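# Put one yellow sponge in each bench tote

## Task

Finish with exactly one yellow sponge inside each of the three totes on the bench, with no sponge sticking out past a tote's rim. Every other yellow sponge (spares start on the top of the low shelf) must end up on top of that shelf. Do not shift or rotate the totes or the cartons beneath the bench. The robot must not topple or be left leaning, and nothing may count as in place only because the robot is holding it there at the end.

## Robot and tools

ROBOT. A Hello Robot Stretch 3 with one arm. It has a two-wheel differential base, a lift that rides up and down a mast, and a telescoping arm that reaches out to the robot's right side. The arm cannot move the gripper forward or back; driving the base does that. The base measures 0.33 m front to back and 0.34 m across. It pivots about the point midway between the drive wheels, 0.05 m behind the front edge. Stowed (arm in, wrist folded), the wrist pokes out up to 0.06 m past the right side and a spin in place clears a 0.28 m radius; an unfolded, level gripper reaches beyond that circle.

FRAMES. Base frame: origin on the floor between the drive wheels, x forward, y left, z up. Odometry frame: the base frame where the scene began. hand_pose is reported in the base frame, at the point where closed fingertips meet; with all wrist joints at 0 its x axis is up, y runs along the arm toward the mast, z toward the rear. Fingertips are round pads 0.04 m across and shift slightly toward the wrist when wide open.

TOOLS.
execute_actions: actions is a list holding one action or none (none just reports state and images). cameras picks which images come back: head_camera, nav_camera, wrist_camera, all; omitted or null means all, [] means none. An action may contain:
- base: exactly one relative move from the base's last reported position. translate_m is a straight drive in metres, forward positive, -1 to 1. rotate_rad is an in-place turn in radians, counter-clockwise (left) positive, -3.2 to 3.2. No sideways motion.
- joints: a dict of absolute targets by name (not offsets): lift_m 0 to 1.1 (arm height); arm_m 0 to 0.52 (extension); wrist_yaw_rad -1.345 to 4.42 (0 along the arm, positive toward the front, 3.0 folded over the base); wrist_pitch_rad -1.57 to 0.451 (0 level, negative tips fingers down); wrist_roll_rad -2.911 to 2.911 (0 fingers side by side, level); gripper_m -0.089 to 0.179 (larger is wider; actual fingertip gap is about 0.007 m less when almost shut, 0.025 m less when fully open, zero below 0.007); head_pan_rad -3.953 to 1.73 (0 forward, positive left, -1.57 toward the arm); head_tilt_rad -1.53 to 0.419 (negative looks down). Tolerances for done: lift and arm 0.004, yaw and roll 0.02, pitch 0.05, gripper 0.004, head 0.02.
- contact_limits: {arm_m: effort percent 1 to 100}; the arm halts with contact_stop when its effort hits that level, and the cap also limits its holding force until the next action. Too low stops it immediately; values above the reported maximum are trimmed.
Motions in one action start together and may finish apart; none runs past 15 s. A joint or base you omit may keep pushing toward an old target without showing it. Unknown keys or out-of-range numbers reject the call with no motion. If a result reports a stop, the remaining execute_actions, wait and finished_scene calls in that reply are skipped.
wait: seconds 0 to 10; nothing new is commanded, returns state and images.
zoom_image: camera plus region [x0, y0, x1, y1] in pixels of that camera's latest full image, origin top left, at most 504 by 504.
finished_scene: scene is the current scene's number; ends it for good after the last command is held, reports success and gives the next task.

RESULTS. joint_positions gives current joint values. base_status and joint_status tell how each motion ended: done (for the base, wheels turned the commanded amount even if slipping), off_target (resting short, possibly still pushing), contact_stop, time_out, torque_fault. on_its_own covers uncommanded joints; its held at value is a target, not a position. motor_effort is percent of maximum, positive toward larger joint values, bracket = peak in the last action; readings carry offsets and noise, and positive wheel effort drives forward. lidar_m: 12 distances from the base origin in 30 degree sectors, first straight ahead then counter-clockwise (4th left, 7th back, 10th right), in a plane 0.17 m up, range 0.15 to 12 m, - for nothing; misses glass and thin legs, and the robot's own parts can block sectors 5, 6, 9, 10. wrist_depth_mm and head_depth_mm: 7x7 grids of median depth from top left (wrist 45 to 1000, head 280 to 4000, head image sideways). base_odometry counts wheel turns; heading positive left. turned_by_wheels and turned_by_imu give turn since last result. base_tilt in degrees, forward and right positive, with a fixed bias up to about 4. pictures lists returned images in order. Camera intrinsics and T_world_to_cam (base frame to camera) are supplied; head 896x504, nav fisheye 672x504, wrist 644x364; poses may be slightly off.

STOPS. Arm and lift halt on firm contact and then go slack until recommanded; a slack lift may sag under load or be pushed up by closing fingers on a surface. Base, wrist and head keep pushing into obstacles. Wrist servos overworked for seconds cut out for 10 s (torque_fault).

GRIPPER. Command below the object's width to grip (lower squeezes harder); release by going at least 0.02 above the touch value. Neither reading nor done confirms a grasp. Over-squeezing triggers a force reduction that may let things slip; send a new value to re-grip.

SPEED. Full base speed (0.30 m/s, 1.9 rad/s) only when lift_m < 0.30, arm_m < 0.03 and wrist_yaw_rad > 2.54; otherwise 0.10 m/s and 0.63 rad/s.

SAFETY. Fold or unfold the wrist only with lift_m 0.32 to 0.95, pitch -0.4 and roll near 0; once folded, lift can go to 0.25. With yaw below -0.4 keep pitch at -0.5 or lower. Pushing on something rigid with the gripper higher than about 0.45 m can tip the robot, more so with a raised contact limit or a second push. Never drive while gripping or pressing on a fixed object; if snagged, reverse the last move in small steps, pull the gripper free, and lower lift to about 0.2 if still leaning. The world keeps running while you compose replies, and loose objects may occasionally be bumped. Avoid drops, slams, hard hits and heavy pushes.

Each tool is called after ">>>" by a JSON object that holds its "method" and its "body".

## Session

>>> {"method": "execute_actions", "body": {"actions": [{"joints":{"head_tilt_rad":-0.5,"lift_m":0.27}}], "cameras": ["nav_camera"]}}

>>> {"method": "execute_actions", "body": {"actions": [{"joints":{"head_pan_rad":1.7}}], "cameras": ["nav_camera"]}}

>>> {"method": "execute_actions", "body": {"actions": [{"joints":{"head_pan_rad":-1.6}}], "cameras": ["nav_camera"]}}

>>> {"method": "execute_actions", "body": {"actions": [{"joints":{"head_pan_rad":-3.1}}], "cameras": ["nav_camera"]}}

Scene clock: 2.00 s.
base_odometry: x=+0.000 y=+0.000 heading=+0.000 (m, m, rad; odometry frame)
turned_by_wheels: +0.000 (rad since the last result)
turned_by_imu: +0.000 (rad since the last result)
base_tilt: forward=+0.2 right=+0.0 (deg)
lidar_m: 1.87 1.99 1.90 1.05 1.01 1.03 1.39 2.29 2.51 1.28 1.22 1.27
head_depth_mm: 2511 2706 2865 2855 2129 1671 1392 / 2420 2648 2859 2872 2122 1693 1388 / 2288 2460 2700 2810 2128 1678 1394 / 2164 2333 2530 2685 2123 1680 1395 / 2052 2224 2398 2569 2130 1683 1392 / 1970 2095 2240 2249 2116 1686 1395 / 1883 2009 2090 2142 2066 1682 1394
base_status: not commanded
joint_positions: lift_m=+0.270 arm_m=+0.002 wrist_yaw_rad=+2.791 wrist_pitch_rad=-0.430 wrist_roll_rad=+0.002 gripper_m=+0.037 head_pan_rad=-0.002 head_tilt_rad=-0.493
joint_status: all done
motor_effort: left_wheel=+0(1) right_wheel=+0(0) lift_m=+14(15) arm_m=+0(0) wrist_yaw_rad=+0(1) wrist_pitch_rad=+7(7) wrist_roll_rad=+0(0) gripper_m=+1(0) head_pan_rad=-1(0) head_tilt_rad=-1(18) (%)
hand_pose: x=+0.0553 y=+0.0618 z=+0.2802 quat_wxyz=(+0.270, +0.707, +0.028, +0.653) (m; base frame)
wrist_depth_mm: - - - - - - - / - - - - - - - / - - - 981 952 921 918 / - 785 748 733 720 702 696 / 612 623 607 605 592 567 556 / 514 - 523 491 - 475 463 / 455 - - 425 414 415 402
pictures: nav_camera (sideways: a quarter turn counterclockwise sets it upright)
camera_calibration (this result's frames):
nav_camera: T_world_to_cam=[[0.469124, 0.0116285, 0.883056, -1.10877], [0.0114804, -0.999909, 0.00706829, 0.0443449], [0.883058, 0.00682189, -0.469215, 0.563796], [0, 0, 0, 1]] pos_world=[0.0217757, 0.053388, 1.24333]
Images, in order (width x height): nav_camera 672x504.

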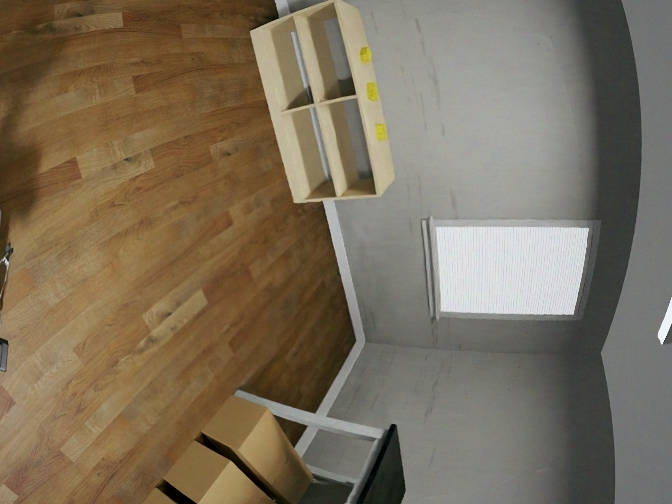

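Scene clock: 3.33 s.
base_odometry: x=+0.000 y=+0.000 heading=+0.000 (m, m, rad; odometry frame)
turned_by_wheels: +0.000 (rad since the last result)
turned_by_imu: +0.000 (rad since the last result)
base_tilt: forward=+0.3 right=+0.0 (deg)
lidar_m: 1.87 1.98 1.89 1.05 1.01 1.03 1.39 2.29 2.51 1.28 1.22 1.27
head_depth_mm: 1672 1830 2012 2216 2107 1667 1383 / 1602 1743 1910 2098 2126 1679 1386 / 1555 1688 1845 1999 2114 1685 1389 / 1507 1629 1756 1936 2053 1671 1384 / 1461 1562 1681 1153 1259 1379 1391 / 1411 1514 1345 1073 1171 1301 1407 / 1358 1457 1456 - - - -
base_status: not commanded
joint_positions: lift_m=+0.270 arm_m=+0.002 wrist_yaw_rad=+2.791 wrist_pitch_rad=-0.430 wrist_roll_rad=+0.002 gripper_m=+0.037 head_pan_rad=+1.693 head_tilt_rad=-0.494
joint_status: all done
motor_effort: left_wheel=+0(0) right_wheel=+0(0) lift_m=+14(14) arm_m=+0(1) wrist_yaw_rad=+0(1) wrist_pitch_rad=+7(7) wrist_roll_rad=+0(0) gripper_m=+1(1) head_pan_rad=+5(61) head_tilt_rad=-1(1) (%)
hand_pose: x=+0.0553 y=+0.0618 z=+0.2802 quat_wxyz=(+0.270, +0.707, +0.028, +0.653) (m; base frame)
wrist_depth_mm: - - - - - - - / - - - - - - - / - - - 974 987 930 899 / - 750 750 738 697 698 688 / 618 621 598 604 592 567 556 / 514 - 530 497 - 471 468 / 441 - - 418 419 415 403
pictures: nav_camera (sideways: a quarter turn counterclockwise sets it upright)
camera_calibration (this result's frames):
nav_camera: T_world_to_cam=[[-0.0697896, 0.464174, 0.88299, -1.10539], [0.99075, 0.135519, 0.00706633, 0.0383739], [-0.116382, 0.875315, -0.469338, 0.570054], [0, 0, 0, 1]] pos_world=[-0.0488199, 0.0089188, 1.24333]
Images, in order (width x height): nav_camera 672x504.

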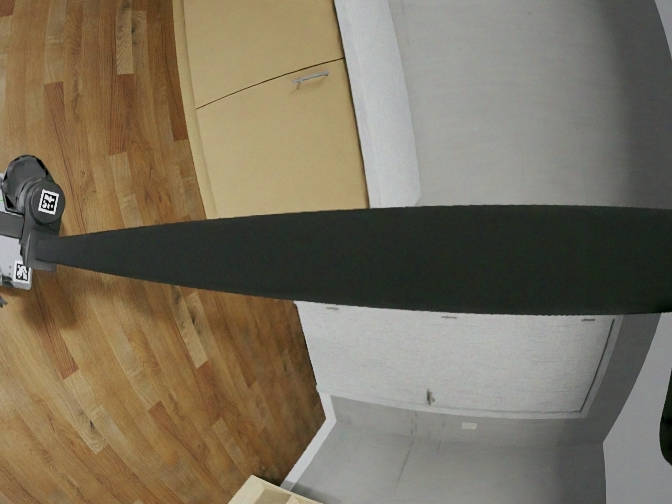

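Scene clock: 5.30 s.
base_odometry: x=+0.000 y=+0.000 heading=+0.000 (m, m, rad; odometry frame)
turned_by_wheels: +0.000 (rad since the last result)
turned_by_imu: +0.000 (rad since the last result)
base_tilt: forward=+0.4 right=+0.1 (deg)
lidar_m: 1.87 1.98 1.90 1.05 1.01 1.04 1.39 2.28 2.51 1.28 1.22 1.27
head_depth_mm: 2520 2787 3120 2833 2127 1675 1386 / 2396 2607 2847 2864 2115 1680 1387 / 2269 2461 2677 2777 2108 1678 1390 / 2145 2327 2422 2564 1772 1691 1388 / 2053 2213 1573 2552 1684 1647 1390 / 1961 2064 1441 2303 1760 1599 1398 / 1850 1976 1331 2231 1690 1514 1393
base_status: not commanded
joint_positions: lift_m=+0.270 arm_m=+0.002 wrist_yaw_rad=+2.791 wrist_pitch_rad=-0.430 wrist_roll_rad=+0.002 gripper_m=+0.037 head_pan_rad=-1.593 head_tilt_rad=-0.494
joint_status: all done
motor_effort: left_wheel=+0(0) right_wheel=+0(0) lift_m=+14(14) arm_m=+0(0) wrist_yaw_rad=+1(1) wrist_pitch_rad=+7(7) wrist_roll_rad=+0(0) gripper_m=+0(1) head_pan_rad=-5(61) head_tilt_rad=-1(1) (%)
hand_pose: x=+0.0553 y=+0.0618 z=+0.2802 quat_wxyz=(+0.270, +0.707, +0.028, +0.653) (m; base frame)
wrist_depth_mm: - - - - - - - / - - - - - - - / - - - 986 962 932 888 / - 757 756 740 726 715 681 / 606 628 599 614 602 567 560 / 521 - 516 488 - 476 465 / 448 - - 421 413 413 403
pictures: nav_camera (sideways: a quarter turn counterclockwise sets it upright)
camera_calibration (this result's frames):
nav_camera: T_world_to_cam=[[0.00248572, -0.469537, 0.88291, -1.10573], [-0.999943, 0.00798923, 0.00706393, 0.0505203], [-0.0103705, -0.882877, -0.46949, 0.569604], [0, 0, 0, 1]] pos_world=[0.059173, -0.016694, 1.24333]
Images, in order (width x height): nav_camera 672x504.

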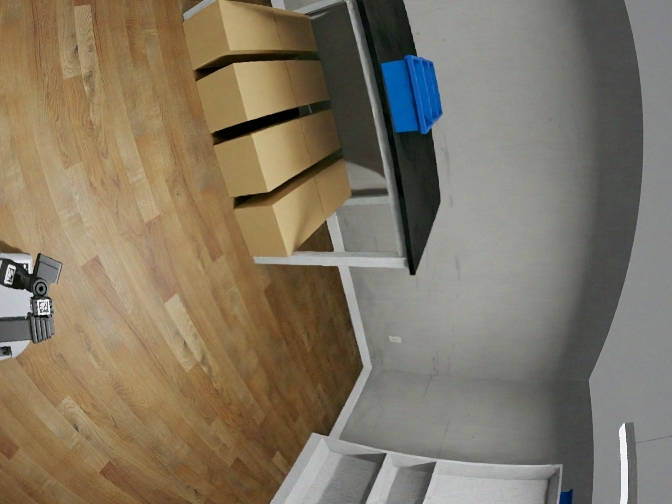

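Scene clock: 6.57 s.
base_odometry: x=+0.000 y=+0.000 heading=+0.000 (m, m, rad; odometry frame)
turned_by_wheels: +0.000 (rad since the last result)
turned_by_imu: +0.000 (rad since the last result)
base_tilt: forward=+0.3 right=+0.0 (deg)
lidar_m: 1.87 1.98 1.89 1.05 1.01 1.03 1.39 2.28 2.51 1.28 1.23 1.27
head_depth_mm: 2077 2185 1433 1474 1561 1628 1381 / 2386 2513 1632 1711 1871 1677 1388 / 2618 2824 2967 2608 2026 1679 1390 / 2507 2692 2971 2870 2133 1685 1387 / 2424 2579 2806 2891 2123 1679 1390 / 2269 2478 2653 2804 2133 1691 1394 / 2209 2380 2561 2702 2142 1678 1391
base_status: not commanded
joint_positions: lift_m=+0.270 arm_m=+0.002 wrist_yaw_rad=+2.791 wrist_pitch_rad=-0.430 wrist_roll_rad=+0.002 gripper_m=+0.037 head_pan_rad=-3.093 head_tilt_rad=-0.494
joint_status: all done
motor_effort: left_wheel=-1(0) right_wheel=-1(0) lift_m=+14(14) arm_m=+0(0) wrist_yaw_rad=+0(0) wrist_pitch_rad=+7(7) wrist_roll_rad=+0(0) gripper_m=+0(1) head_pan_rad=-4(60) head_tilt_rad=-2(1) (%)
hand_pose: x=+0.0553 y=+0.0618 z=+0.2802 quat_wxyz=(+0.270, +0.707, +0.028, +0.653) (m; base frame)
wrist_depth_mm: - - - - - - - / - - - - - - - / - - - 986 960 907 903 / - 779 742 756 710 708 691 / 614 618 600 609 595 579 557 / 522 - 516 493 - 477 462 / 447 - - 418 416 403 404
pictures: nav_camera (sideways: a quarter turn counterclockwise sets it upright)
camera_calibration (this result's frames):
nav_camera: T_world_to_cam=[[-0.468204, -0.0356931, 0.882899, -1.10285], [-0.0627619, 0.998004, 0.00706363, 0.0448038], [-0.881389, -0.0521052, -0.469509, 0.574943], [0, 0, 0, 1]] pos_world=[-0.00679675, -0.0541209, 1.24333]
Images, in order (width x height): nav_camera 672x504.

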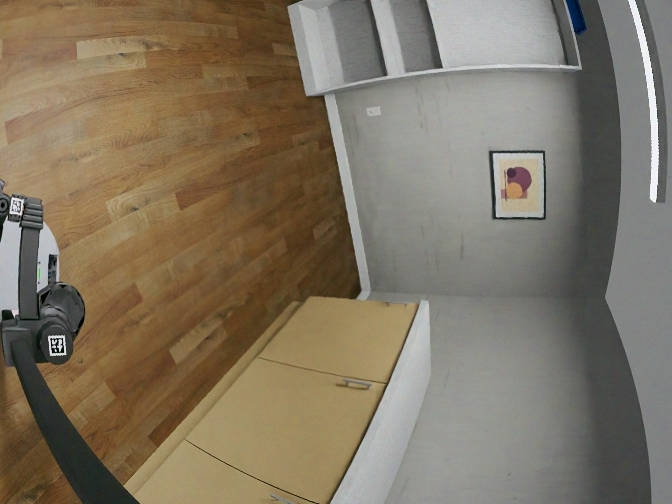

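>>> {"method": "execute_actions", "body": {"actions": [{"base":{"rotate_rad":-1.02},"joints":{"head_pan_rad":0,"head_tilt_rad":-0.45}}], "cameras": ["head_camera"]}}

Scene clock: 11.13 s.
base_odometry: x=+0.000 y=+0.000 heading=-1.020 (m, m, rad; odometry frame)
turned_by_wheels: -1.020 (rad since the last result)
turned_by_imu: -1.033 (rad since the last result)
base_tilt: forward=+0.4 right=+0.0 (deg)
lidar_m: 1.22 1.29 1.87 1.78 1.91 1.04 1.00 1.04 1.43 2.29 2.51 1.27
head_depth_mm: 1819 1960 1504 2250 1767 1558 1420 / 1845 1976 1506 2249 1837 1557 1416 / 1852 1958 1232 2272 1771 1563 1422 / 1844 1968 1238 2288 1917 1597 1434 / 1875 2000 1391 2306 1773 1569 1435 / 1874 1993 1518 2315 1821 1602 1425 / 1897 2023 1522 2316 1796 1585 1434
base_status: done
joint_positions: lift_m=+0.270 arm_m=+0.002 wrist_yaw_rad=+2.791 wrist_pitch_rad=-0.430 wrist_roll_rad=+0.002 gripper_m=+0.037 head_pan_rad=-0.007 head_tilt_rad=-0.457
joint_status: all done
motor_effort: left_wheel=+2(10) right_wheel=-3(6) lift_m=+15(14) arm_m=+0(0) wrist_yaw_rad=-1(0) wrist_pitch_rad=+7(7) wrist_roll_rad=+0(0) gripper_m=-1(0) head_pan_rad=+5(61) head_tilt_rad=+3(7) (%)
hand_pose: x=+0.0553 y=+0.0618 z=+0.2802 quat_wxyz=(+0.270, +0.707, +0.028, +0.653) (m; base frame)
wrist_depth_mm: - - - - - - - / - - - - - - - / - - - 976 959 948 908 / - 761 742 742 711 701 689 / 614 638 609 598 605 560 560 / 516 - 525 497 - 485 464 / 450 - - 420 413 407 404
pictures: head_camera (sideways: a quarter turn clockwise sets it upright)
camera_calibration (this result's frames):
head_camera: T_world_to_cam=[[-0.434992, -0.00210127, -0.900432, 1.19476], [-0.0103843, 0.999942, 0.00268308, 0.00485406], [0.900375, 0.0105175, -0.434988, 0.515203], [0, 0, 0, 1]] pos_world=[0.0558862, -0.0077619, 1.2999]
Images, in order (width x height): head_camera 896x504.

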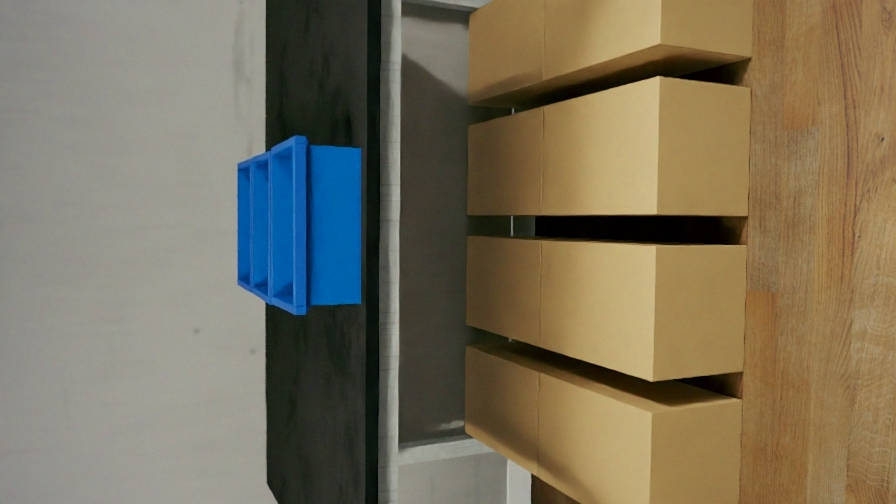

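>>> {"method": "execute_actions", "body": {"actions": [{"base":{"rotate_rad":-0.06}}], "cameras": []}}

>>> {"method": "execute_actions", "body": {"actions": [{"base":{"translate_m":0.91},"joints":{"head_tilt_rad":-0.6}}], "cameras": []}}

>>> {"method": "execute_actions", "body": {"actions": [{"base":{"rotate_rad":1.55},"joints":{"head_pan_rad":-1.57}}], "cameras": []}}

>>> {"method": "execute_actions", "body": {"actions": [{"base":{"translate_m":0.055},"joints":{"lift_m":0.4,"wrist_pitch_rad":-0.4}}], "cameras": ["head_camera"]}}

>>> {"method": "execute_actions", "body": {"actions": [{"joints":{"wrist_yaw_rad":1.57,"lift_m":1.1,"gripper_m":0.12}}], "cameras": []}}

>>> {"method": "execute_actions", "body": {"actions": [{"joints":{"wrist_yaw_rad":0,"arm_m":0.13}}], "cameras": []}}

>>> {"method": "execute_actions", "body": {"actions": [{"joints":{"wrist_pitch_rad":-0.85}}], "cameras": ["wrist_camera"]}}

Scene clock: 17.57 s.
base_odometry: x=+0.000 y=+0.000 heading=-1.080 (m, m, rad; odometry frame)
turned_by_wheels: -0.060 (rad since the last result)
turned_by_imu: -0.060 (rad since the last result)
base_tilt: forward=+0.3 right=+0.1 (deg)
lidar_m: 1.23 1.26 2.29 1.78 2.24 1.70 1.00 1.03 1.36 2.29 2.51 1.28
head_depth_mm: 1865 2004 1491 2283 1758 1570 1429 / 1870 1998 1489 2265 1837 1599 1428 / 1856 1998 1361 2273 1773 1581 1423 / 1859 1966 1233 2277 1934 1591 1427 / 1853 1970 1230 2273 1772 1560 1419 / 1842 1987 1519 2291 1856 1585 1433 / 1848 1967 1521 2246 1782 1578 1427
base_status: done
joint_positions: lift_m=+0.270 arm_m=+0.002 wrist_yaw_rad=+2.791 wrist_pitch_rad=-0.430 wrist_roll_rad=+0.002 gripper_m=+0.037 head_pan_rad=-0.007 head_tilt_rad=-0.457
joint_status: not commanded
motor_effort: left_wheel=+2(10) right_wheel=-2(7) lift_m=+14(15) arm_m=+0(0) wrist_yaw_rad=-1(0) wrist_pitch_rad=+7(7) wrist_roll_rad=+0(0) gripper_m=-2(1) head_pan_rad=+5(4) head_tilt_rad=+3(3) (%)
hand_pose: x=+0.0553 y=+0.0618 z=+0.2802 quat_wxyz=(+0.270, +0.707, +0.028, +0.653) (m; base frame)
wrist_depth_mm: - - - - - - - / - - - - - - - / - - - 966 980 948 870 / - 768 743 749 737 717 691 / 612 622 597 588 602 571 556 / 512 - 520 492 - 476 468 / 458 - - 425 412 409 403
pictures: none
No camera images: the call's "cameras" was empty. Leave "cameras" out to get every camera's image.

Scene clock: 22.23 s.
base_odometry: x=+0.429 y=-0.802 heading=-1.080 (m, m, rad; odometry frame)
turned_by_wheels: +0.000 (rad since the last result)
turned_by_imu: +0.005 (rad since the last result)
base_tilt: forward=+0.3 right=+0.2 (deg)
lidar_m: 0.31 0.32 0.43 1.86 2.29 2.66 1.92 1.96 2.68 2.24 0.46 0.33
head_depth_mm: 1049 1148 975 702 550 451 1094 / 1047 1156 977 650 408 436 1031 / 1046 1130 733 551 408 430 1031 / 1042 1131 733 551 406 431 1084 / 1047 1130 736 550 405 430 1032 / 1044 1132 734 546 403 428 1013 / 1044 1137 898 543 401 426 1009
base_status: done
joint_positions: lift_m=+0.270 arm_m=+0.002 wrist_yaw_rad=+2.791 wrist_pitch_rad=-0.430 wrist_roll_rad=+0.002 gripper_m=+0.037 head_pan_rad=-0.007 head_tilt_rad=-0.593
joint_status: all done
motor_effort: left_wheel=+1(11) right_wheel=-2(4) lift_m=+15(15) arm_m=+0(1) wrist_yaw_rad=+0(0) wrist_pitch_rad=+7(7) wrist_roll_rad=+0(0) gripper_m=+0(0) head_pan_rad=+4(4) head_tilt_rad=-1(6) (%)
hand_pose: x=+0.0553 y=+0.0618 z=+0.2802 quat_wxyz=(+0.270, +0.707, +0.028, +0.653) (m; base frame)
wrist_depth_mm: - - - - - 826 758 / - - - - 560 437 421 / - - - 896 515 354 297 / - 773 740 729 565 373 288 / 608 609 618 599 542 391 323 / 518 - 516 495 - 413 386 / 447 - - 422 411 396 401
pictures: none
No camera images: the call's "cameras" was empty. Leave "cameras" out to get every camera's image.

Scene clock: 24.63 s.
base_odometry: x=+0.429 y=-0.802 heading=+0.470 (m, m, rad; odometry frame)
turned_by_wheels: +1.550 (rad since the last result)
turned_by_imu: +1.570 (rad since the last result)
base_tilt: forward=+0.3 right=+0.0 (deg)
lidar_m: 1.87 1.87 2.69 1.91 1.95 2.70 2.25 0.48 0.33 0.31 0.33 0.42
head_depth_mm: 1061 1165 974 702 550 451 1094 / 1058 1162 977 652 410 440 1028 / 1053 1154 730 557 417 439 1030 / 1051 1137 741 554 415 438 1080 / 1054 1139 741 556 412 434 1059 / 1044 1131 741 553 410 433 1033 / 1041 1143 771 544 408 433 1036
base_status: done
joint_positions: lift_m=+0.270 arm_m=+0.002 wrist_yaw_rad=+2.791 wrist_pitch_rad=-0.430 wrist_roll_rad=+0.002 gripper_m=+0.037 head_pan_rad=-1.563 head_tilt_rad=-0.593
joint_status: all done
motor_effort: left_wheel=-3(10) right_wheel=+1(9) lift_m=+14(15) arm_m=+0(0) wrist_yaw_rad=+0(0) wrist_pitch_rad=+7(7) wrist_roll_rad=+0(0) gripper_m=-1(1) head_pan_rad=-5(61) head_tilt_rad=-2(2) (%)
hand_pose: x=+0.0553 y=+0.0618 z=+0.2802 quat_wxyz=(+0.270, +0.707, +0.028, +0.653) (m; base frame)
wrist_depth_mm: - - - - - - - / - - - - - - - / - - - 970 962 910 897 / - 783 748 738 708 697 681 / 605 616 606 604 592 572 558 / 512 - 518 490 - 476 467 / 444 - - 421 414 415 403
pictures: none
No camera images: the call's "cameras" was empty. Leave "cameras" out to get every camera's image.

Scene clock: 26.63 s.
base_odometry: x=+0.478 y=-0.778 heading=+0.470 (m, m, rad; odometry frame)
turned_by_wheels: +0.000 (rad since the last result)
turned_by_imu: +0.000 (rad since the last result)
base_tilt: forward=+0.5 right=-0.1 (deg)
lidar_m: 1.87 1.82 2.36 1.91 1.96 2.76 2.30 0.51 0.33 0.31 0.32 0.41
head_depth_mm: 1055 1155 977 519 415 437 1050 / 1048 1155 751 552 413 435 1024 / 1053 1139 738 553 411 434 1027 / 1050 1134 738 553 409 431 1245 / 1045 1132 739 551 406 431 1035 / 1045 1140 738 546 404 430 1014 / 1039 1139 997 660 402 434 1055
base_status: done
joint_positions: lift_m=+0.400 arm_m=+0.002 wrist_yaw_rad=+2.791 wrist_pitch_rad=-0.422 wrist_roll_rad=+0.002 gripper_m=+0.037 head_pan_rad=-1.563 head_tilt_rad=-0.593
joint_status: all done
motor_effort: left_wheel=-3(11) right_wheel=+2(7) lift_m=+24(26) arm_m=+0(0) wrist_yaw_rad=+0(0) wrist_pitch_rad=+11(12) wrist_roll_rad=+0(0) gripper_m=-1(2) head_pan_rad=-3(4) head_tilt_rad=-1(1) (%)
hand_pose: x=+0.0557 y=+0.0628 z=+0.4115 quat_wxyz=(+0.267, +0.707, +0.025, +0.654) (m; base frame)
wrist_depth_mm: - - - - - - - / - - - - - - - / - - - - - - - / - - - - 972 978 940 / 837 823 803 811 799 763 738 / 679 - 691 655 - 632 643 / 588 571 562 562 545 547 535
pictures: head_camera (sideways: a quarter turn clockwise sets it upright)
camera_calibration (this result's frames):
head_camera: T_world_to_cam=[[-0.00953884, 0.552967, -0.833148, 1.10442], [0.999679, 0.0248463, 0.00504522, -0.0043819], [0.0234905, -0.832832, -0.553027, 0.674137], [0, 0, 0, 1]] pos_world=[-0.000920465, -0.0491546, 1.29298]
Images, in order (width x height): head_camera 896x504.

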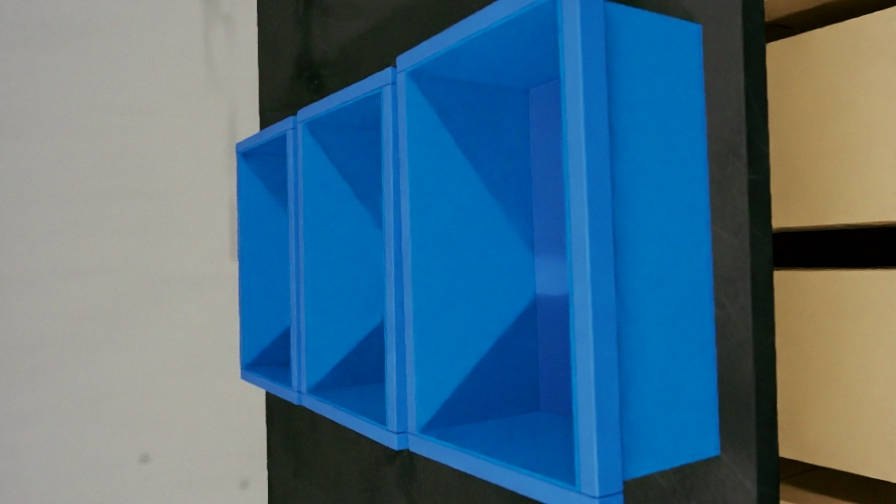

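Scene clock: 33.83 s.
base_odometry: x=+0.478 y=-0.778 heading=+0.470 (m, m, rad; odometry frame)
turned_by_wheels: +0.000 (rad since the last result)
turned_by_imu: +0.001 (rad since the last result)
base_tilt: forward=+0.4 right=+0.1 (deg)
lidar_m: 1.87 1.82 2.36 1.92 1.96 2.77 2.30 0.51 0.33 0.31 0.32 0.41
head_depth_mm: - - - - - 439 1054 / - - - - - 438 1026 / - - - - - - 1008 / 1044 1133 738 546 - - 1223 / 1048 1129 740 546 - - 978 / 1043 1138 739 539 - - 989 / 1042 1136 1000 532 - - 1034
base_status: not commanded
joint_positions: lift_m=+1.100 arm_m=+0.002 wrist_yaw_rad=+1.573 wrist_pitch_rad=-0.422 wrist_roll_rad=+0.002 gripper_m=+0.120 head_pan_rad=-1.563 head_tilt_rad=-0.593
joint_status: all done
motor_effort: left_wheel=-2(3) right_wheel=+2(1) lift_m=+24(23) arm_m=+0(0) wrist_yaw_rad=-5(4) wrist_pitch_rad=+10(11) wrist_roll_rad=+0(0) gripper_m=+0(85) head_pan_rad=-5(4) head_tilt_rad=-2(1) (%)
hand_pose: x=+0.2026 y=-0.1470 z=+1.1115 quat_wxyz=(+0.593, +0.594, -0.384, +0.384) (m; base frame)
wrist_depth_mm: - - - - - - - / - - - - - - - / - - - - - - 707 / - - - - 622 557 546 / - - - - 785 468 442 / - - - - - - 374 / - - - - - 326 319
pictures: none
No camera images: the call's "cameras" was empty. Leave "cameras" out to get every camera's image.

Scene clock: 36.03 s.
base_odometry: x=+0.478 y=-0.778 heading=+0.470 (m, m, rad; odometry frame)
turned_by_wheels: +0.000 (rad since the last result)
turned_by_imu: +0.000 (rad since the last result)
base_tilt: forward=+0.4 right=-0.1 (deg)
lidar_m: 1.88 1.81 2.36 1.92 1.96 2.76 2.30 0.50 0.33 0.31 0.32 0.41
head_depth_mm: - - 874 520 415 438 1046 / - - - 554 414 434 1028 / - - - 555 410 432 1029 / 1047 1131 748 553 409 431 1246 / 1044 1134 743 550 406 431 1030 / 1046 1150 739 546 405 429 1009 / 1044 1138 994 659 402 433 1060
base_status: not commanded
joint_positions: lift_m=+1.100 arm_m=+0.130 wrist_yaw_rad=+0.003 wrist_pitch_rad=-0.422 wrist_roll_rad=+0.002 gripper_m=+0.120 head_pan_rad=-1.563 head_tilt_rad=-0.593
joint_status: all done
motor_effort: left_wheel=-2(3) right_wheel=+2(2) lift_m=+24(24) arm_m=+5(3) wrist_yaw_rad=-4(6) wrist_pitch_rad=+10(10) wrist_roll_rad=+0(0) gripper_m=+0(0) head_pan_rad=-5(4) head_tilt_rad=-1(1) (%)
hand_pose: x=-0.0208 y=-0.4986 z=+1.1115 quat_wxyz=(+0.691, +0.149, -0.692, -0.147) (m; base frame)
wrist_depth_mm: 750 742 753 768 769 803 790 / 817 836 820 837 819 861 840 / 874 828 600 594 705 748 710 / 639 622 403 409 406 566 545 / 498 360 426 434 403 476 447 / 415 261 245 244 241 - 376 / 337 214 215 217 219 216 319
pictures: none
No camera images: the call's "cameras" was empty. Leave "cameras" out to get every camera's image.

Scene clock: 37.10 s.
base_odometry: x=+0.478 y=-0.778 heading=+0.470 (m, m, rad; odometry frame)
turned_by_wheels: +0.000 (rad since the last result)
turned_by_imu: +0.000 (rad since the last result)
base_tilt: forward=+0.4 right=+0.1 (deg)
lidar_m: 1.88 1.81 2.36 1.92 1.96 2.76 2.29 0.50 0.33 0.31 0.32 0.41
head_depth_mm: - - 877 525 414 438 1049 / - - - - 413 435 1031 / - - - - 411 432 1030 / 1051 1136 739 554 409 431 1252 / 1041 1129 739 550 406 431 1028 / 1045 1141 737 547 403 429 1010 / 1042 1142 996 661 401 433 1058
base_status: not commanded
joint_positions: lift_m=+1.100 arm_m=+0.130 wrist_yaw_rad=+0.003 wrist_pitch_rad=-0.856 wrist_roll_rad=+0.002 gripper_m=+0.120 head_pan_rad=-1.563 head_tilt_rad=-0.593
joint_status: all done
motor_effort: left_wheel=-3(3) right_wheel=+1(2) lift_m=+24(24) arm_m=+5(4) wrist_yaw_rad=-5(5) wrist_pitch_rad=+3(9) wrist_roll_rad=+0(0) gripper_m=+0(1) head_pan_rad=-5(4) head_tilt_rad=-1(2) (%)
hand_pose: x=-0.0211 y=-0.4244 z=+1.0290 quat_wxyz=(+0.643, +0.294, -0.643, -0.293) (m; base frame)
wrist_depth_mm: 497 312 362 370 318 445 440 / 423 285 342 338 228 380 388 / 229 210 210 212 213 209 343 / 208 237 245 258 262 196 309 / 205 280 290 289 286 171 280 / 201 258 267 264 262 - 251 / 197 241 245 244 241 196 150
pictures: wrist_camera
camera_calibration (this result's frames):
wrist_camera: T_world_to_cam=[[-0.998262, 0.0189475, -0.0557998, 0.0569828], [0.0470663, 0.826142, -0.561493, 0.969414], [0.0354597, -0.563143, -0.825598, 0.774538], [0, 0, 0, 1]] pos_world=[-0.0162078, -0.365777, 1.18696]
Images, in order (width x height): wrist_camera 644x364.

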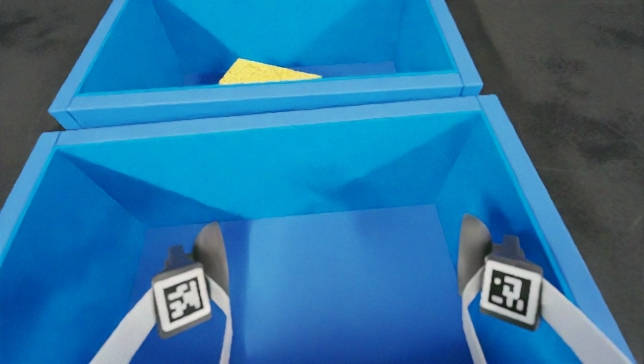

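>>> {"method": "execute_actions", "body": {"actions": [{"base":{"translate_m":0.03},"joints":{"wrist_pitch_rad":-0.5}}], "cameras": []}}

>>> {"method": "execute_actions", "body": {"actions": [{"joints":{"arm_m":0.34}}], "cameras": []}}

>>> {"method": "execute_actions", "body": {"actions": [{"joints":{"wrist_pitch_rad":-0.85}}], "cameras": ["wrist_camera"]}}

>>> {"method": "execute_actions", "body": {"actions": [{"joints":{"wrist_pitch_rad":-0.5}}], "cameras": []}}

>>> {"method": "execute_actions", "body": {"actions": [{"joints":{"arm_m":0.52,"head_pan_rad":0.4,"head_tilt_rad":-0.4}}], "cameras": []}}

>>> {"method": "execute_actions", "body": {"actions": [{"joints":{"wrist_pitch_rad":-0.8}}], "cameras": ["wrist_camera","head_camera"]}}

Scene clock: 43.97 s.
base_odometry: x=+0.505 y=-0.764 heading=+0.470 (m, m, rad; odometry frame)
turned_by_wheels: +0.000 (rad since the last result)
turned_by_imu: +0.001 (rad since the last result)
base_tilt: forward=+0.3 right=-0.2 (deg)
lidar_m: 1.89 1.78 2.34 1.92 1.96 2.79 2.33 0.47 0.33 0.31 0.31 0.41
head_depth_mm: - - 855 541 412 434 1026 / - - - 556 410 432 1028 / - - - 559 407 430 1053 / 1043 1130 829 550 405 431 1082 / 1042 1130 737 548 403 429 1009 / 1041 1139 939 532 400 432 1010 / 1037 1141 995 714 524 456 1077
base_status: done
joint_positions: lift_m=+1.100 arm_m=+0.130 wrist_yaw_rad=+0.003 wrist_pitch_rad=-0.522 wrist_roll_rad=+0.002 gripper_m=+0.120 head_pan_rad=-1.563 head_tilt_rad=-0.593
joint_status: all done
motor_effort: left_wheel=-2(5) right_wheel=+1(4) lift_m=+24(24) arm_m=+5(5) wrist_yaw_rad=-4(4) wrist_pitch_rad=+11(11) wrist_roll_rad=+0(0) gripper_m=-1(1) head_pan_rad=-6(4) head_tilt_rad=-2(1) (%)
hand_pose: x=-0.0209 y=-0.4847 z=+1.0896 quat_wxyz=(+0.683, +0.184, -0.683, -0.182) (m; base frame)
wrist_depth_mm: 753 769 779 765 793 797 818 / 828 810 828 567 762 785 762 / 678 649 396 400 397 589 571 / 531 507 416 423 411 470 468 / 433 299 350 346 243 379 393 / 367 229 221 221 222 - 333 / 318 229 248 252 262 242 293
pictures: none
No camera images: the call's "cameras" was empty. Leave "cameras" out to get every camera's image.

Scene clock: 46.73 s.
base_odometry: x=+0.505 y=-0.764 heading=+0.470 (m, m, rad; odometry frame)
turned_by_wheels: +0.000 (rad since the last result)
turned_by_imu: +0.000 (rad since the last result)
base_tilt: forward=+0.4 right=+0.0 (deg)
lidar_m: 1.88 1.78 2.34 1.92 1.96 2.79 2.33 0.47 0.33 0.31 0.31 0.41
head_depth_mm: 1045 1171 974 542 412 433 1026 / - 1160 721 552 410 431 1027 / - - 738 552 407 429 1053 / 1046 1131 739 550 405 430 1079 / 1045 1130 736 548 403 428 1011 / 1041 1140 938 532 401 432 1013 / 1040 1139 996 714 524 455 1083
base_status: not commanded
joint_positions: lift_m=+1.100 arm_m=+0.340 wrist_yaw_rad=+0.002 wrist_pitch_rad=-0.521 wrist_roll_rad=+0.002 gripper_m=+0.120 head_pan_rad=-1.563 head_tilt_rad=-0.593
joint_status: all done
motor_effort: left_wheel=-3(3) right_wheel=+1(2) lift_m=+24(24) arm_m=+5(8) wrist_yaw_rad=-3(4) wrist_pitch_rad=+10(11) wrist_roll_rad=+0(0) gripper_m=+0(1) head_pan_rad=-4(4) head_tilt_rad=-1(2) (%)
hand_pose: x=-0.0211 y=-0.6949 z=+1.0899 quat_wxyz=(+0.683, +0.183, -0.683, -0.182) (m; base frame)
wrist_depth_mm: 579 582 585 587 583 600 616 / 627 638 634 648 667 660 681 / 666 669 397 403 408 587 576 / 533 481 421 439 407 478 465 / 436 287 372 250 250 399 392 / 366 225 223 223 222 - 339 / 202 255 260 262 267 212 292
pictures: none
No camera images: the call's "cameras" was empty. Leave "cameras" out to get every camera's image.

Scene clock: 47.73 s.
base_odometry: x=+0.505 y=-0.764 heading=+0.470 (m, m, rad; odometry frame)
turned_by_wheels: +0.000 (rad since the last result)
turned_by_imu: +0.000 (rad since the last result)
base_tilt: forward=+0.4 right=+0.1 (deg)
lidar_m: 1.88 1.78 2.34 1.92 1.96 2.79 2.33 0.47 0.32 0.31 0.31 0.41
head_depth_mm: 1047 1168 975 542 412 432 1021 / - 1167 717 552 409 430 1029 / - - 733 551 407 430 1052 / 1046 1130 737 550 405 431 1079 / 1046 1130 736 548 402 428 1010 / 1039 1141 941 532 400 432 1012 / 1042 1140 996 713 524 456 1082
base_status: not commanded
joint_positions: lift_m=+1.100 arm_m=+0.340 wrist_yaw_rad=+0.002 wrist_pitch_rad=-0.856 wrist_roll_rad=+0.002 gripper_m=+0.120 head_pan_rad=-1.563 head_tilt_rad=-0.593
joint_status: all done
motor_effort: left_wheel=-2(2) right_wheel=+2(2) lift_m=+24(24) arm_m=+5(5) wrist_yaw_rad=-3(3) wrist_pitch_rad=+3(9) wrist_roll_rad=+0(0) gripper_m=+0(1) head_pan_rad=-4(4) head_tilt_rad=-1(1) (%)
hand_pose: x=-0.0213 y=-0.6344 z=+1.0290 quat_wxyz=(+0.643, +0.294, -0.643, -0.294) (m; base frame)
wrist_depth_mm: 506 330 367 378 358 442 442 / 430 246 394 229 228 246 382 / 374 213 212 211 212 204 342 / 196 240 255 261 267 206 308 / 188 261 295 290 283 195 269 / 186 239 222 221 261 - 149 / 184 240 239 207 241 215 135
pictures: wrist_camera
camera_calibration (this result's frames):
wrist_camera: T_world_to_cam=[[-0.998237, 0.0202495, -0.0558003, 0.061594], [0.0481448, 0.826069, -0.561509, 1.14291], [0.0347245, -0.563206, -0.825587, 0.656218], [0, 0, 0, 1]] pos_world=[-0.0163268, -0.575787, 1.18696]
Images, in order (width x height): wrist_camera 644x364.

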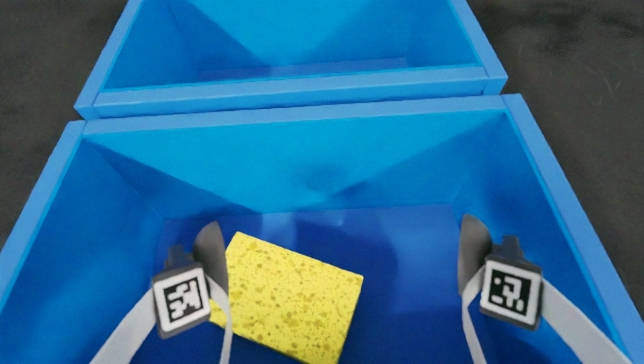

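Scene clock: 48.73 s.
base_odometry: x=+0.505 y=-0.764 heading=+0.470 (m, m, rad; odometry frame)
turned_by_wheels: +0.000 (rad since the last result)
turned_by_imu: +0.000 (rad since the last result)
base_tilt: forward=+0.3 right=+0.0 (deg)
lidar_m: 1.88 1.79 2.34 1.92 1.96 2.79 2.32 0.47 0.32 0.31 0.31 0.41
head_depth_mm: 1048 1172 974 541 413 432 1029 / - 1158 722 552 410 431 1025 / - - 737 551 407 430 1052 / 1048 1134 735 551 405 431 1080 / 1044 1127 735 549 402 428 1007 / 1043 1140 939 532 401 432 1012 / 1039 1133 995 713 524 455 1084
base_status: not commanded
joint_positions: lift_m=+1.100 arm_m=+0.340 wrist_yaw_rad=+0.002 wrist_pitch_rad=-0.523 wrist_roll_rad=+0.002 gripper_m=+0.120 head_pan_rad=-1.563 head_tilt_rad=-0.593
joint_status: all done
motor_effort: left_wheel=-2(3) right_wheel=+2(2) lift_m=+24(24) arm_m=+6(5) wrist_yaw_rad=-3(2) wrist_pitch_rad=+11(10) wrist_roll_rad=+0(0) gripper_m=-1(0) head_pan_rad=-4(5) head_tilt_rad=-1(1) (%)
hand_pose: x=-0.0211 y=-0.6947 z=+1.0896 quat_wxyz=(+0.683, +0.183, -0.683, -0.183) (m; base frame)
wrist_depth_mm: 581 574 574 583 583 609 599 / 629 626 644 664 666 664 689 / 670 660 403 398 403 597 566 / 517 496 424 434 405 480 460 / 428 287 371 249 251 395 385 / 367 224 226 225 223 - 336 / 202 254 260 265 270 213 290
pictures: none
No camera images: the call's "cameras" was empty. Leave "cameras" out to get every camera's image.

Scene clock: 51.30 s.
base_odometry: x=+0.505 y=-0.764 heading=+0.470 (m, m, rad; odometry frame)
turned_by_wheels: +0.000 (rad since the last result)
turned_by_imu: +0.000 (rad since the last result)
base_tilt: forward=+0.3 right=+0.0 (deg)
lidar_m: 1.88 1.78 2.34 1.92 1.97 2.78 2.32 0.47 0.33 0.31 0.31 0.41
head_depth_mm: 1801 1898 2027 2162 2260 1837 1477 / 1843 1971 2079 2228 2304 1849 1482 / 1930 2055 2178 2158 2101 1851 1483 / 1974 2102 2264 2271 2204 1845 1477 / 2050 2210 2352 2151 2265 1839 1495 / 2143 2287 2453 2425 2304 1842 1497 / 2193 2364 2555 2399 2386 1848 1492
base_status: not commanded
joint_positions: lift_m=+1.100 arm_m=+0.520 wrist_yaw_rad=+0.002 wrist_pitch_rad=-0.521 wrist_roll_rad=+0.002 gripper_m=+0.120 head_pan_rad=+0.393 head_tilt_rad=-0.409
joint_status: all done
motor_effort: left_wheel=-3(3) right_wheel=+2(2) lift_m=+24(24) arm_m=+5(4) wrist_yaw_rad=-4(3) wrist_pitch_rad=+10(11) wrist_roll_rad=+0(0) gripper_m=+1(0) head_pan_rad=+4(60) head_tilt_rad=+3(11) (%)
hand_pose: x=-0.0211 y=-0.8748 z=+1.0899 quat_wxyz=(+0.683, +0.183, -0.683, -0.182) (m; base frame)
wrist_depth_mm: 415 418 419 426 438 432 445 / 452 463 466 467 479 492 482 / 500 512 513 520 530 529 535 / 533 508 500 492 480 473 465 / 431 423 253 252 250 409 382 / 356 249 276 277 280 - 330 / 203 274 304 303 294 191 292
pictures: none
No camera images: the call's "cameras" was empty. Leave "cameras" out to get every camera's image.

Scene clock: 52.27 s.
base_odometry: x=+0.505 y=-0.764 heading=+0.470 (m, m, rad; odometry frame)
turned_by_wheels: +0.000 (rad since the last result)
turned_by_imu: +0.000 (rad since the last result)
base_tilt: forward=+0.4 right=-0.1 (deg)
lidar_m: 1.88 1.79 2.33 1.92 1.96 2.80 2.32 0.47 0.33 0.31 0.31 0.41
head_depth_mm: 1788 1913 2033 2166 2244 1844 1478 / 1857 1976 2104 2212 2293 1850 1490 / 1912 2028 2171 2144 2132 1836 1489 / 1994 2117 2262 2271 2206 1832 1484 / 2059 2180 2338 2154 2263 1847 1481 / 2126 2273 2446 2424 2325 1839 1486 / 2194 2353 2548 2439 2402 1845 1492
base_status: not commanded
joint_positions: lift_m=+1.100 arm_m=+0.520 wrist_yaw_rad=+0.002 wrist_pitch_rad=-0.807 wrist_roll_rad=+0.002 gripper_m=+0.120 head_pan_rad=+0.393 head_tilt_rad=-0.409
joint_status: all done
motor_effort: left_wheel=-2(2) right_wheel=+1(2) lift_m=+24(23) arm_m=+5(5) wrist_yaw_rad=-3(4) wrist_pitch_rad=+3(9) wrist_roll_rad=+0(0) gripper_m=+1(0) head_pan_rad=+5(4) head_tilt_rad=+3(4) (%)
hand_pose: x=-0.0213 y=-0.8245 z=+1.0367 quat_wxyz=(+0.650, +0.278, -0.650, -0.278) (m; base frame)
wrist_depth_mm: 467 468 477 494 477 474 492 / 471 453 446 432 435 423 415 / 394 238 240 243 249 234 363 / 212 267 292 301 298 202 319 / 202 281 302 297 295 175 290 / 199 256 277 271 269 - 258 / 197 246 251 248 248 194 238
pictures: head_camera (sideways: a quarter turn clockwise sets it upright), wrist_camera
camera_calibration (this result's frames):
head_camera: T_world_to_cam=[[-0.35886, -0.154378, -0.920536, 1.22053], [-0.399116, 0.916898, 0.00182295, 0.008345], [0.843757, 0.368055, -0.390653, 0.457854], [0, 0, 0, 1]] pos_world=[0.0550116, 0.0122553, 1.30239]
wrist_camera: T_world_to_cam=[[-0.99823, 0.0175251, -0.056824, 0.064696], [0.0482352, 0.797495, -0.601394, 1.32201], [0.0347773, -0.603071, -0.796929, 0.492857], [0, 0, 0, 1]] pos_world=[-0.016326, -0.758201, 1.1915]
Images, in order (width x height): head_camera 896x504, wrist_camera 644x364.

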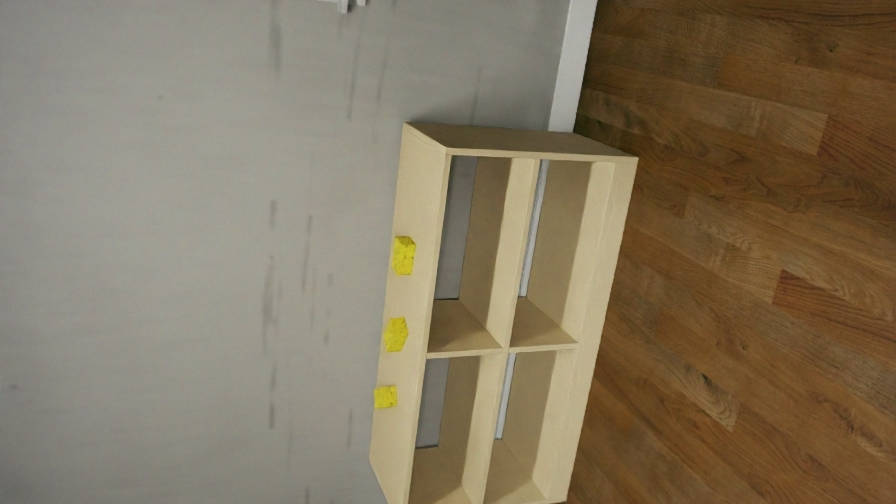

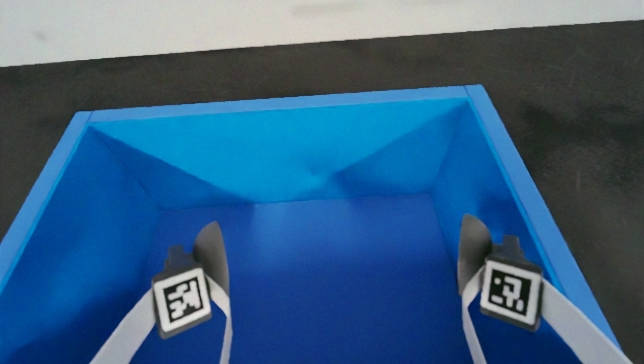

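>>> {"method": "execute_actions", "body": {"actions": [{"joints":{"wrist_pitch_rad":-0.5}}], "cameras": []}}

>>> {"method": "execute_actions", "body": {"actions": [{"base":{"rotate_rad":0.47},"joints":{"arm_m":0.35}}], "cameras": []}}

>>> {"method": "execute_actions", "body": {"actions": [{"base":{"translate_m":0.45},"joints":{"arm_m":0.0}}], "cameras": []}}

>>> {"method": "execute_actions", "body": {"actions": [{"base":{"translate_m":0.9},"joints":{"lift_m":0.8,"gripper_m":0.179,"wrist_pitch_rad":-0.9}}], "cameras": []}}

>>> {"method": "execute_actions", "body": {"actions": [{"base":{"rotate_rad":1.38},"joints":{"arm_m":0.2,"head_tilt_rad":-0.75,"head_pan_rad":-1.57}}], "cameras": ["wrist_camera"]}}

Scene clock: 64.00 s.
base_odometry: x=+0.505 y=-0.764 heading=+0.470 (m, m, rad; odometry frame)
turned_by_wheels: +0.000 (rad since the last result)
turned_by_imu: +0.000 (rad since the last result)
base_tilt: forward=+0.5 right=+0.1 (deg)
lidar_m: 1.89 1.78 2.33 1.92 1.96 2.78 2.33 0.47 0.33 0.31 0.31 0.41
head_depth_mm: 1811 1904 2026 2145 2242 1851 1483 / 1845 1978 2090 2215 2310 1829 1486 / 1922 2053 2165 2142 2136 1840 1483 / 1989 2098 2274 2271 2184 1828 1485 / 2040 2190 2327 2157 2253 1840 1497 / 2132 2288 2435 2419 2318 1848 1490 / 2204 2376 2535 2425 2424 1850 1491
base_status: not commanded
joint_positions: lift_m=+1.100 arm_m=+0.520 wrist_yaw_rad=+0.002 wrist_pitch_rad=-0.523 wrist_roll_rad=+0.002 gripper_m=+0.120 head_pan_rad=+0.393 head_tilt_rad=-0.409
joint_status: all done
motor_effort: left_wheel=-2(2) right_wheel=+2(2) lift_m=+24(23) arm_m=+5(5) wrist_yaw_rad=-2(3) wrist_pitch_rad=+11(11) wrist_roll_rad=+0(0) gripper_m=+1(0) head_pan_rad=+5(5) head_tilt_rad=+3(4) (%)
hand_pose: x=-0.0211 y=-0.8747 z=+1.0896 quat_wxyz=(+0.683, +0.183, -0.683, -0.183) (m; base frame)
wrist_depth_mm: 414 420 423 429 434 435 442 / 452 455 463 473 476 482 492 / 505 514 508 517 521 526 527 / 526 504 496 495 484 470 462 / 425 421 254 255 251 406 389 / 355 252 275 279 282 - 336 / 204 275 305 302 297 193 291
pictures: none
No camera images: the call's "cameras" was empty. Leave "cameras" out to get every camera's image.

Scene clock: 66.50 s.
base_odometry: x=+0.505 y=-0.764 heading=+0.940 (m, m, rad; odometry frame)
turned_by_wheels: +0.470 (rad since the last result)
turned_by_imu: +0.478 (rad since the last result)
base_tilt: forward=+0.5 right=+0.0 (deg)
lidar_m: 1.78 2.34 1.92 1.94 2.43 2.33 0.53 0.33 0.31 0.31 0.39 2.13
head_depth_mm: 2128 2248 2357 2138 2191 1842 1478 / 2322 2445 2574 2558 2361 1850 1490 / 2531 2673 2839 2639 2406 1828 1476 / 2774 2990 3181 3318 2393 1835 1492 / 2808 2996 3172 3257 2421 1846 1491 / 2572 2720 2879 3020 2406 1856 1482 / 2412 2543 2673 2835 2431 1845 1484
base_status: done
joint_positions: lift_m=+1.100 arm_m=+0.350 wrist_yaw_rad=+0.002 wrist_pitch_rad=-0.521 wrist_roll_rad=+0.002 gripper_m=+0.120 head_pan_rad=+0.393 head_tilt_rad=-0.408
joint_status: all done
motor_effort: left_wheel=-2(10) right_wheel=+1(8) lift_m=+24(24) arm_m=-4(1) wrist_yaw_rad=-2(3) wrist_pitch_rad=+10(11) wrist_roll_rad=+0(0) gripper_m=+1(0) head_pan_rad=+4(6) head_tilt_rad=+3(4) (%)
hand_pose: x=-0.0212 y=-0.7055 z=+1.0899 quat_wxyz=(+0.683, +0.183, -0.683, -0.182) (m; base frame)
wrist_depth_mm: - 886 785 678 615 542 490 / - - 827 731 664 606 539 / - - 645 609 605 587 552 / - 512 501 503 492 467 336 / 437 428 417 404 400 402 276 / 367 361 352 350 342 - 214 / 314 305 313 304 299 294 185
pictures: none
No camera images: the call's "cameras" was empty. Leave "cameras" out to get every camera's image.

Scene clock: 72.23 s.
base_odometry: x=+0.770 y=-0.401 heading=+0.940 (m, m, rad; odometry frame)
turned_by_wheels: +0.000 (rad since the last result)
turned_by_imu: +0.002 (rad since the last result)
base_tilt: forward=+0.3 right=-0.1 (deg)
lidar_m: 1.34 1.92 1.75 1.77 2.22 2.75 0.79 0.52 0.49 0.49 1.80 1.34
head_depth_mm: 1716 1804 1881 1839 1739 1759 1478 / 1846 1959 2074 2077 2004 1832 1480 / 2013 2148 2289 2154 2114 1833 1482 / 2212 2371 2544 2710 2219 1830 1486 / 2463 2635 2812 3008 2408 1832 1487 / 2414 2553 2689 2885 2430 1836 1483 / 2236 2359 2456 2631 2417 1843 1486
base_status: done
joint_positions: lift_m=+1.100 arm_m=+0.003 wrist_yaw_rad=+0.002 wrist_pitch_rad=-0.521 wrist_roll_rad=+0.002 gripper_m=+0.120 head_pan_rad=+0.393 head_tilt_rad=-0.408
joint_status: all done
joint sent to its limit — the command would take arm_m past its lower limit, so that joint was sent only as far as its limit.
motor_effort: left_wheel=-3(3) right_wheel=+1(4) lift_m=+24(24) arm_m=-4(6) wrist_yaw_rad=-2(3) wrist_pitch_rad=+10(10) wrist_roll_rad=+0(0) gripper_m=+0(1) head_pan_rad=+3(5) head_tilt_rad=+3(3) (%)
hand_pose: x=-0.0212 y=-0.3579 z=+1.0899 quat_wxyz=(+0.683, +0.183, -0.683, -0.182) (m; base frame)
wrist_depth_mm: - - - - - 950 836 / - - - - 799 792 788 / - - - - 618 582 583 / - - - 495 485 481 471 / - - - 433 400 409 388 / - - - - - - 337 / - - - - 913 934 305
pictures: none
No camera images: the call's "cameras" was empty. Leave "cameras" out to get every camera's image.

Scene clock: 82.67 s.
base_odometry: x=+1.302 y=+0.326 heading=+0.940 (m, m, rad; odometry frame)
turned_by_wheels: +0.000 (rad since the last result)
turned_by_imu: +0.005 (rad since the last result)
base_tilt: forward=+0.6 right=+0.1 (deg)
lidar_m: 0.69 0.66 1.99 1.72 1.78 3.58 1.36 1.02 1.63 1.44 0.96 0.52
head_depth_mm: 865 911 960 1012 1077 974 790 / 940 993 1051 1114 1170 921 811 / 1023 1090 1161 1238 1257 978 862 / 1125 1201 1288 1383 1281 979 1090 / 1254 1351 1458 1581 1276 1093 1293 / 1413 1535 1668 1840 1278 1330 1409 / 1616 1772 1958 2156 2264 1842 1490
base_status: done
joint_positions: lift_m=+0.800 arm_m=+0.003 wrist_yaw_rad=+0.002 wrist_pitch_rad=-0.906 wrist_roll_rad=+0.002 gripper_m=+0.179 head_pan_rad=+0.393 head_tilt_rad=-0.408
joint_status: all done
motor_effort: left_wheel=-3(4) right_wheel=+2(3) lift_m=+15(17) arm_m=-3(4) wrist_yaw_rad=-3(3) wrist_pitch_rad=+3(9) wrist_roll_rad=+0(0) gripper_m=+2(85) head_pan_rad=+4(4) head_tilt_rad=+3(4) (%)
hand_pose: x=-0.0213 y=-0.2868 z=+0.7225 quat_wxyz=(+0.635, +0.310, -0.636, -0.310) (m; base frame)
wrist_depth_mm: 691 875 - - - - - / 718 922 - - - - - / 765 - - - - - - / 800 - - - - 973 997 / 852 957 945 934 887 894 886 / 528 867 862 831 827 812 - / 506 768 828 794 783 753 745
pictures: none
No camera images: the call's "cameras" was empty. Leave "cameras" out to get every camera's image.

Scene clock: 85.83 s.
base_odometry: x=+1.302 y=+0.326 heading=+2.320 (m, m, rad; odometry frame)
turned_by_wheels: +1.380 (rad since the last result)
turned_by_imu: +1.403 (rad since the last result)
base_tilt: forward=+0.3 right=+0.0 (deg)
lidar_m: 1.99 1.73 2.57 1.88 1.03 1.02 1.77 1.06 0.52 0.89 0.66 1.14
head_depth_mm: 739 823 929 1024 - 973 1132 / 756 846 956 1044 - 992 1144 / 775 866 984 1061 - 1017 1167 / 794 890 1014 1039 879 1040 1183 / 813 917 1046 1039 881 1062 1191 / 834 942 1079 1040 905 1092 1213 / 858 966 1113 1017 906 1236 1218
base_status: done
joint_positions: lift_m=+0.800 arm_m=+0.200 wrist_yaw_rad=+0.002 wrist_pitch_rad=-0.906 wrist_roll_rad=+0.002 gripper_m=+0.179 head_pan_rad=-1.563 head_tilt_rad=-0.741
joint_status: all done
motor_effort: left_wheel=-2(7) right_wheel=+1(4) lift_m=+14(14) arm_m=+4(4) wrist_yaw_rad=-2(2) wrist_pitch_rad=+3(3) wrist_roll_rad=+0(0) gripper_m=+1(0) head_pan_rad=-4(62) head_tilt_rad=-2(17) (%)
hand_pose: x=-0.0214 y=-0.4837 z=+0.7224 quat_wxyz=(+0.635, +0.310, -0.636, -0.310) (m; base frame)
wrist_depth_mm: 462 447 440 434 415 419 415 / 348 394 335 363 377 372 381 / 354 358 343 341 340 330 337 / 327 321 314 311 308 305 297 / 570 304 297 285 286 280 278 / 886 650 539 506 273 261 - / 836 804 821 778 689 475 756
pictures: wrist_camera
camera_calibration (this result's frames):
wrist_camera: T_world_to_cam=[[-0.998234, 0.0233628, -0.0546132, 0.0420129], [0.0483826, 0.853177, -0.519372, 0.828953], [0.0344607, -0.521097, -0.852801, 0.527972], [0, 0, 0, 1]] pos_world=[-0.0163625, -0.433101, 0.883085]
Images, in order (width x height): wrist_camera 644x364.

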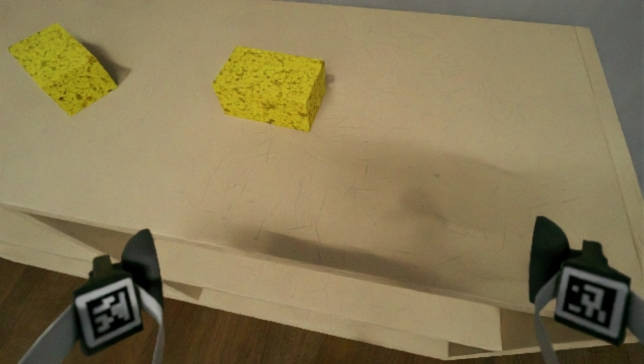

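>>> {"method": "execute_actions", "body": {"actions": [{"base":{"translate_m":0.1},"joints":{"wrist_yaw_rad":-0.28,"arm_m":0.428,"lift_m":0.78}}], "cameras": ["wrist_camera"]}}

Scene clock: 91.17 s.
base_odometry: x=+1.233 y=+0.399 heading=+2.319 (m, m, rad; odometry frame)
turned_by_wheels: +0.000 (rad since the last result)
turned_by_imu: +0.001 (rad since the last result)
base_tilt: forward=+0.3 right=+0.0 (deg)
lidar_m: 1.89 1.63 2.39 2.05 1.12 1.09 1.86 1.09 0.58 0.73 0.61 1.06
head_depth_mm: 761 847 941 1029 - 1003 1143 / 777 870 - 972 853 1015 1162 / 795 889 - 910 858 1039 1178 / 812 916 1039 1008 882 1058 1189 / 834 940 1073 1038 904 1090 1205 / 854 963 1108 1013 908 1130 1221 / 877 997 1146 1048 1121 1290 1219
base_status: done
joint_positions: lift_m=+0.780 arm_m=+0.428 wrist_yaw_rad=-0.278 wrist_pitch_rad=-0.906 wrist_roll_rad=+0.002 gripper_m=+0.179 head_pan_rad=-1.563 head_tilt_rad=-0.741
joint_status: all done
motor_effort: left_wheel=-3(3) right_wheel=+1(6) lift_m=+15(14) arm_m=+5(8) wrist_yaw_rad=-3(5) wrist_pitch_rad=+3(3) wrist_roll_rad=+0(0) gripper_m=+0(2) head_pan_rad=-4(6) head_tilt_rad=-2(2) (%)
hand_pose: x=-0.0597 y=-0.7063 z=+0.7024 quat_wxyz=(+0.586, +0.218, -0.673, -0.395) (m; base frame)
wrist_depth_mm: 272 277 282 288 293 297 300 / 317 324 332 339 341 340 337 / 353 328 320 319 314 310 304 / 303 295 295 289 284 279 278 / 274 273 269 263 261 259 258 / 252 250 246 202 205 237 - / - 228 225 188 218 220 216
pictures: wrist_camera
camera_calibration (this result's frames):
wrist_camera: T_world_to_cam=[[-0.953041, 0.297876, -0.0546066, 0.204406], [0.281928, 0.806846, -0.51915, 0.991335], [-0.110583, -0.510166, -0.852937, 0.395384], [0, 0, 0, 1]] pos_world=[-0.0409552, -0.65903, 0.863051]
Images, in order (width x height): wrist_camera 644x364.

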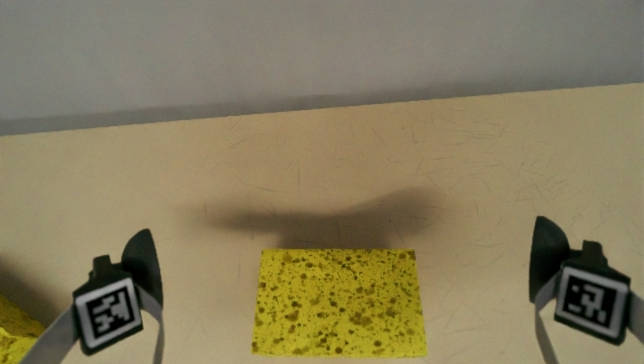

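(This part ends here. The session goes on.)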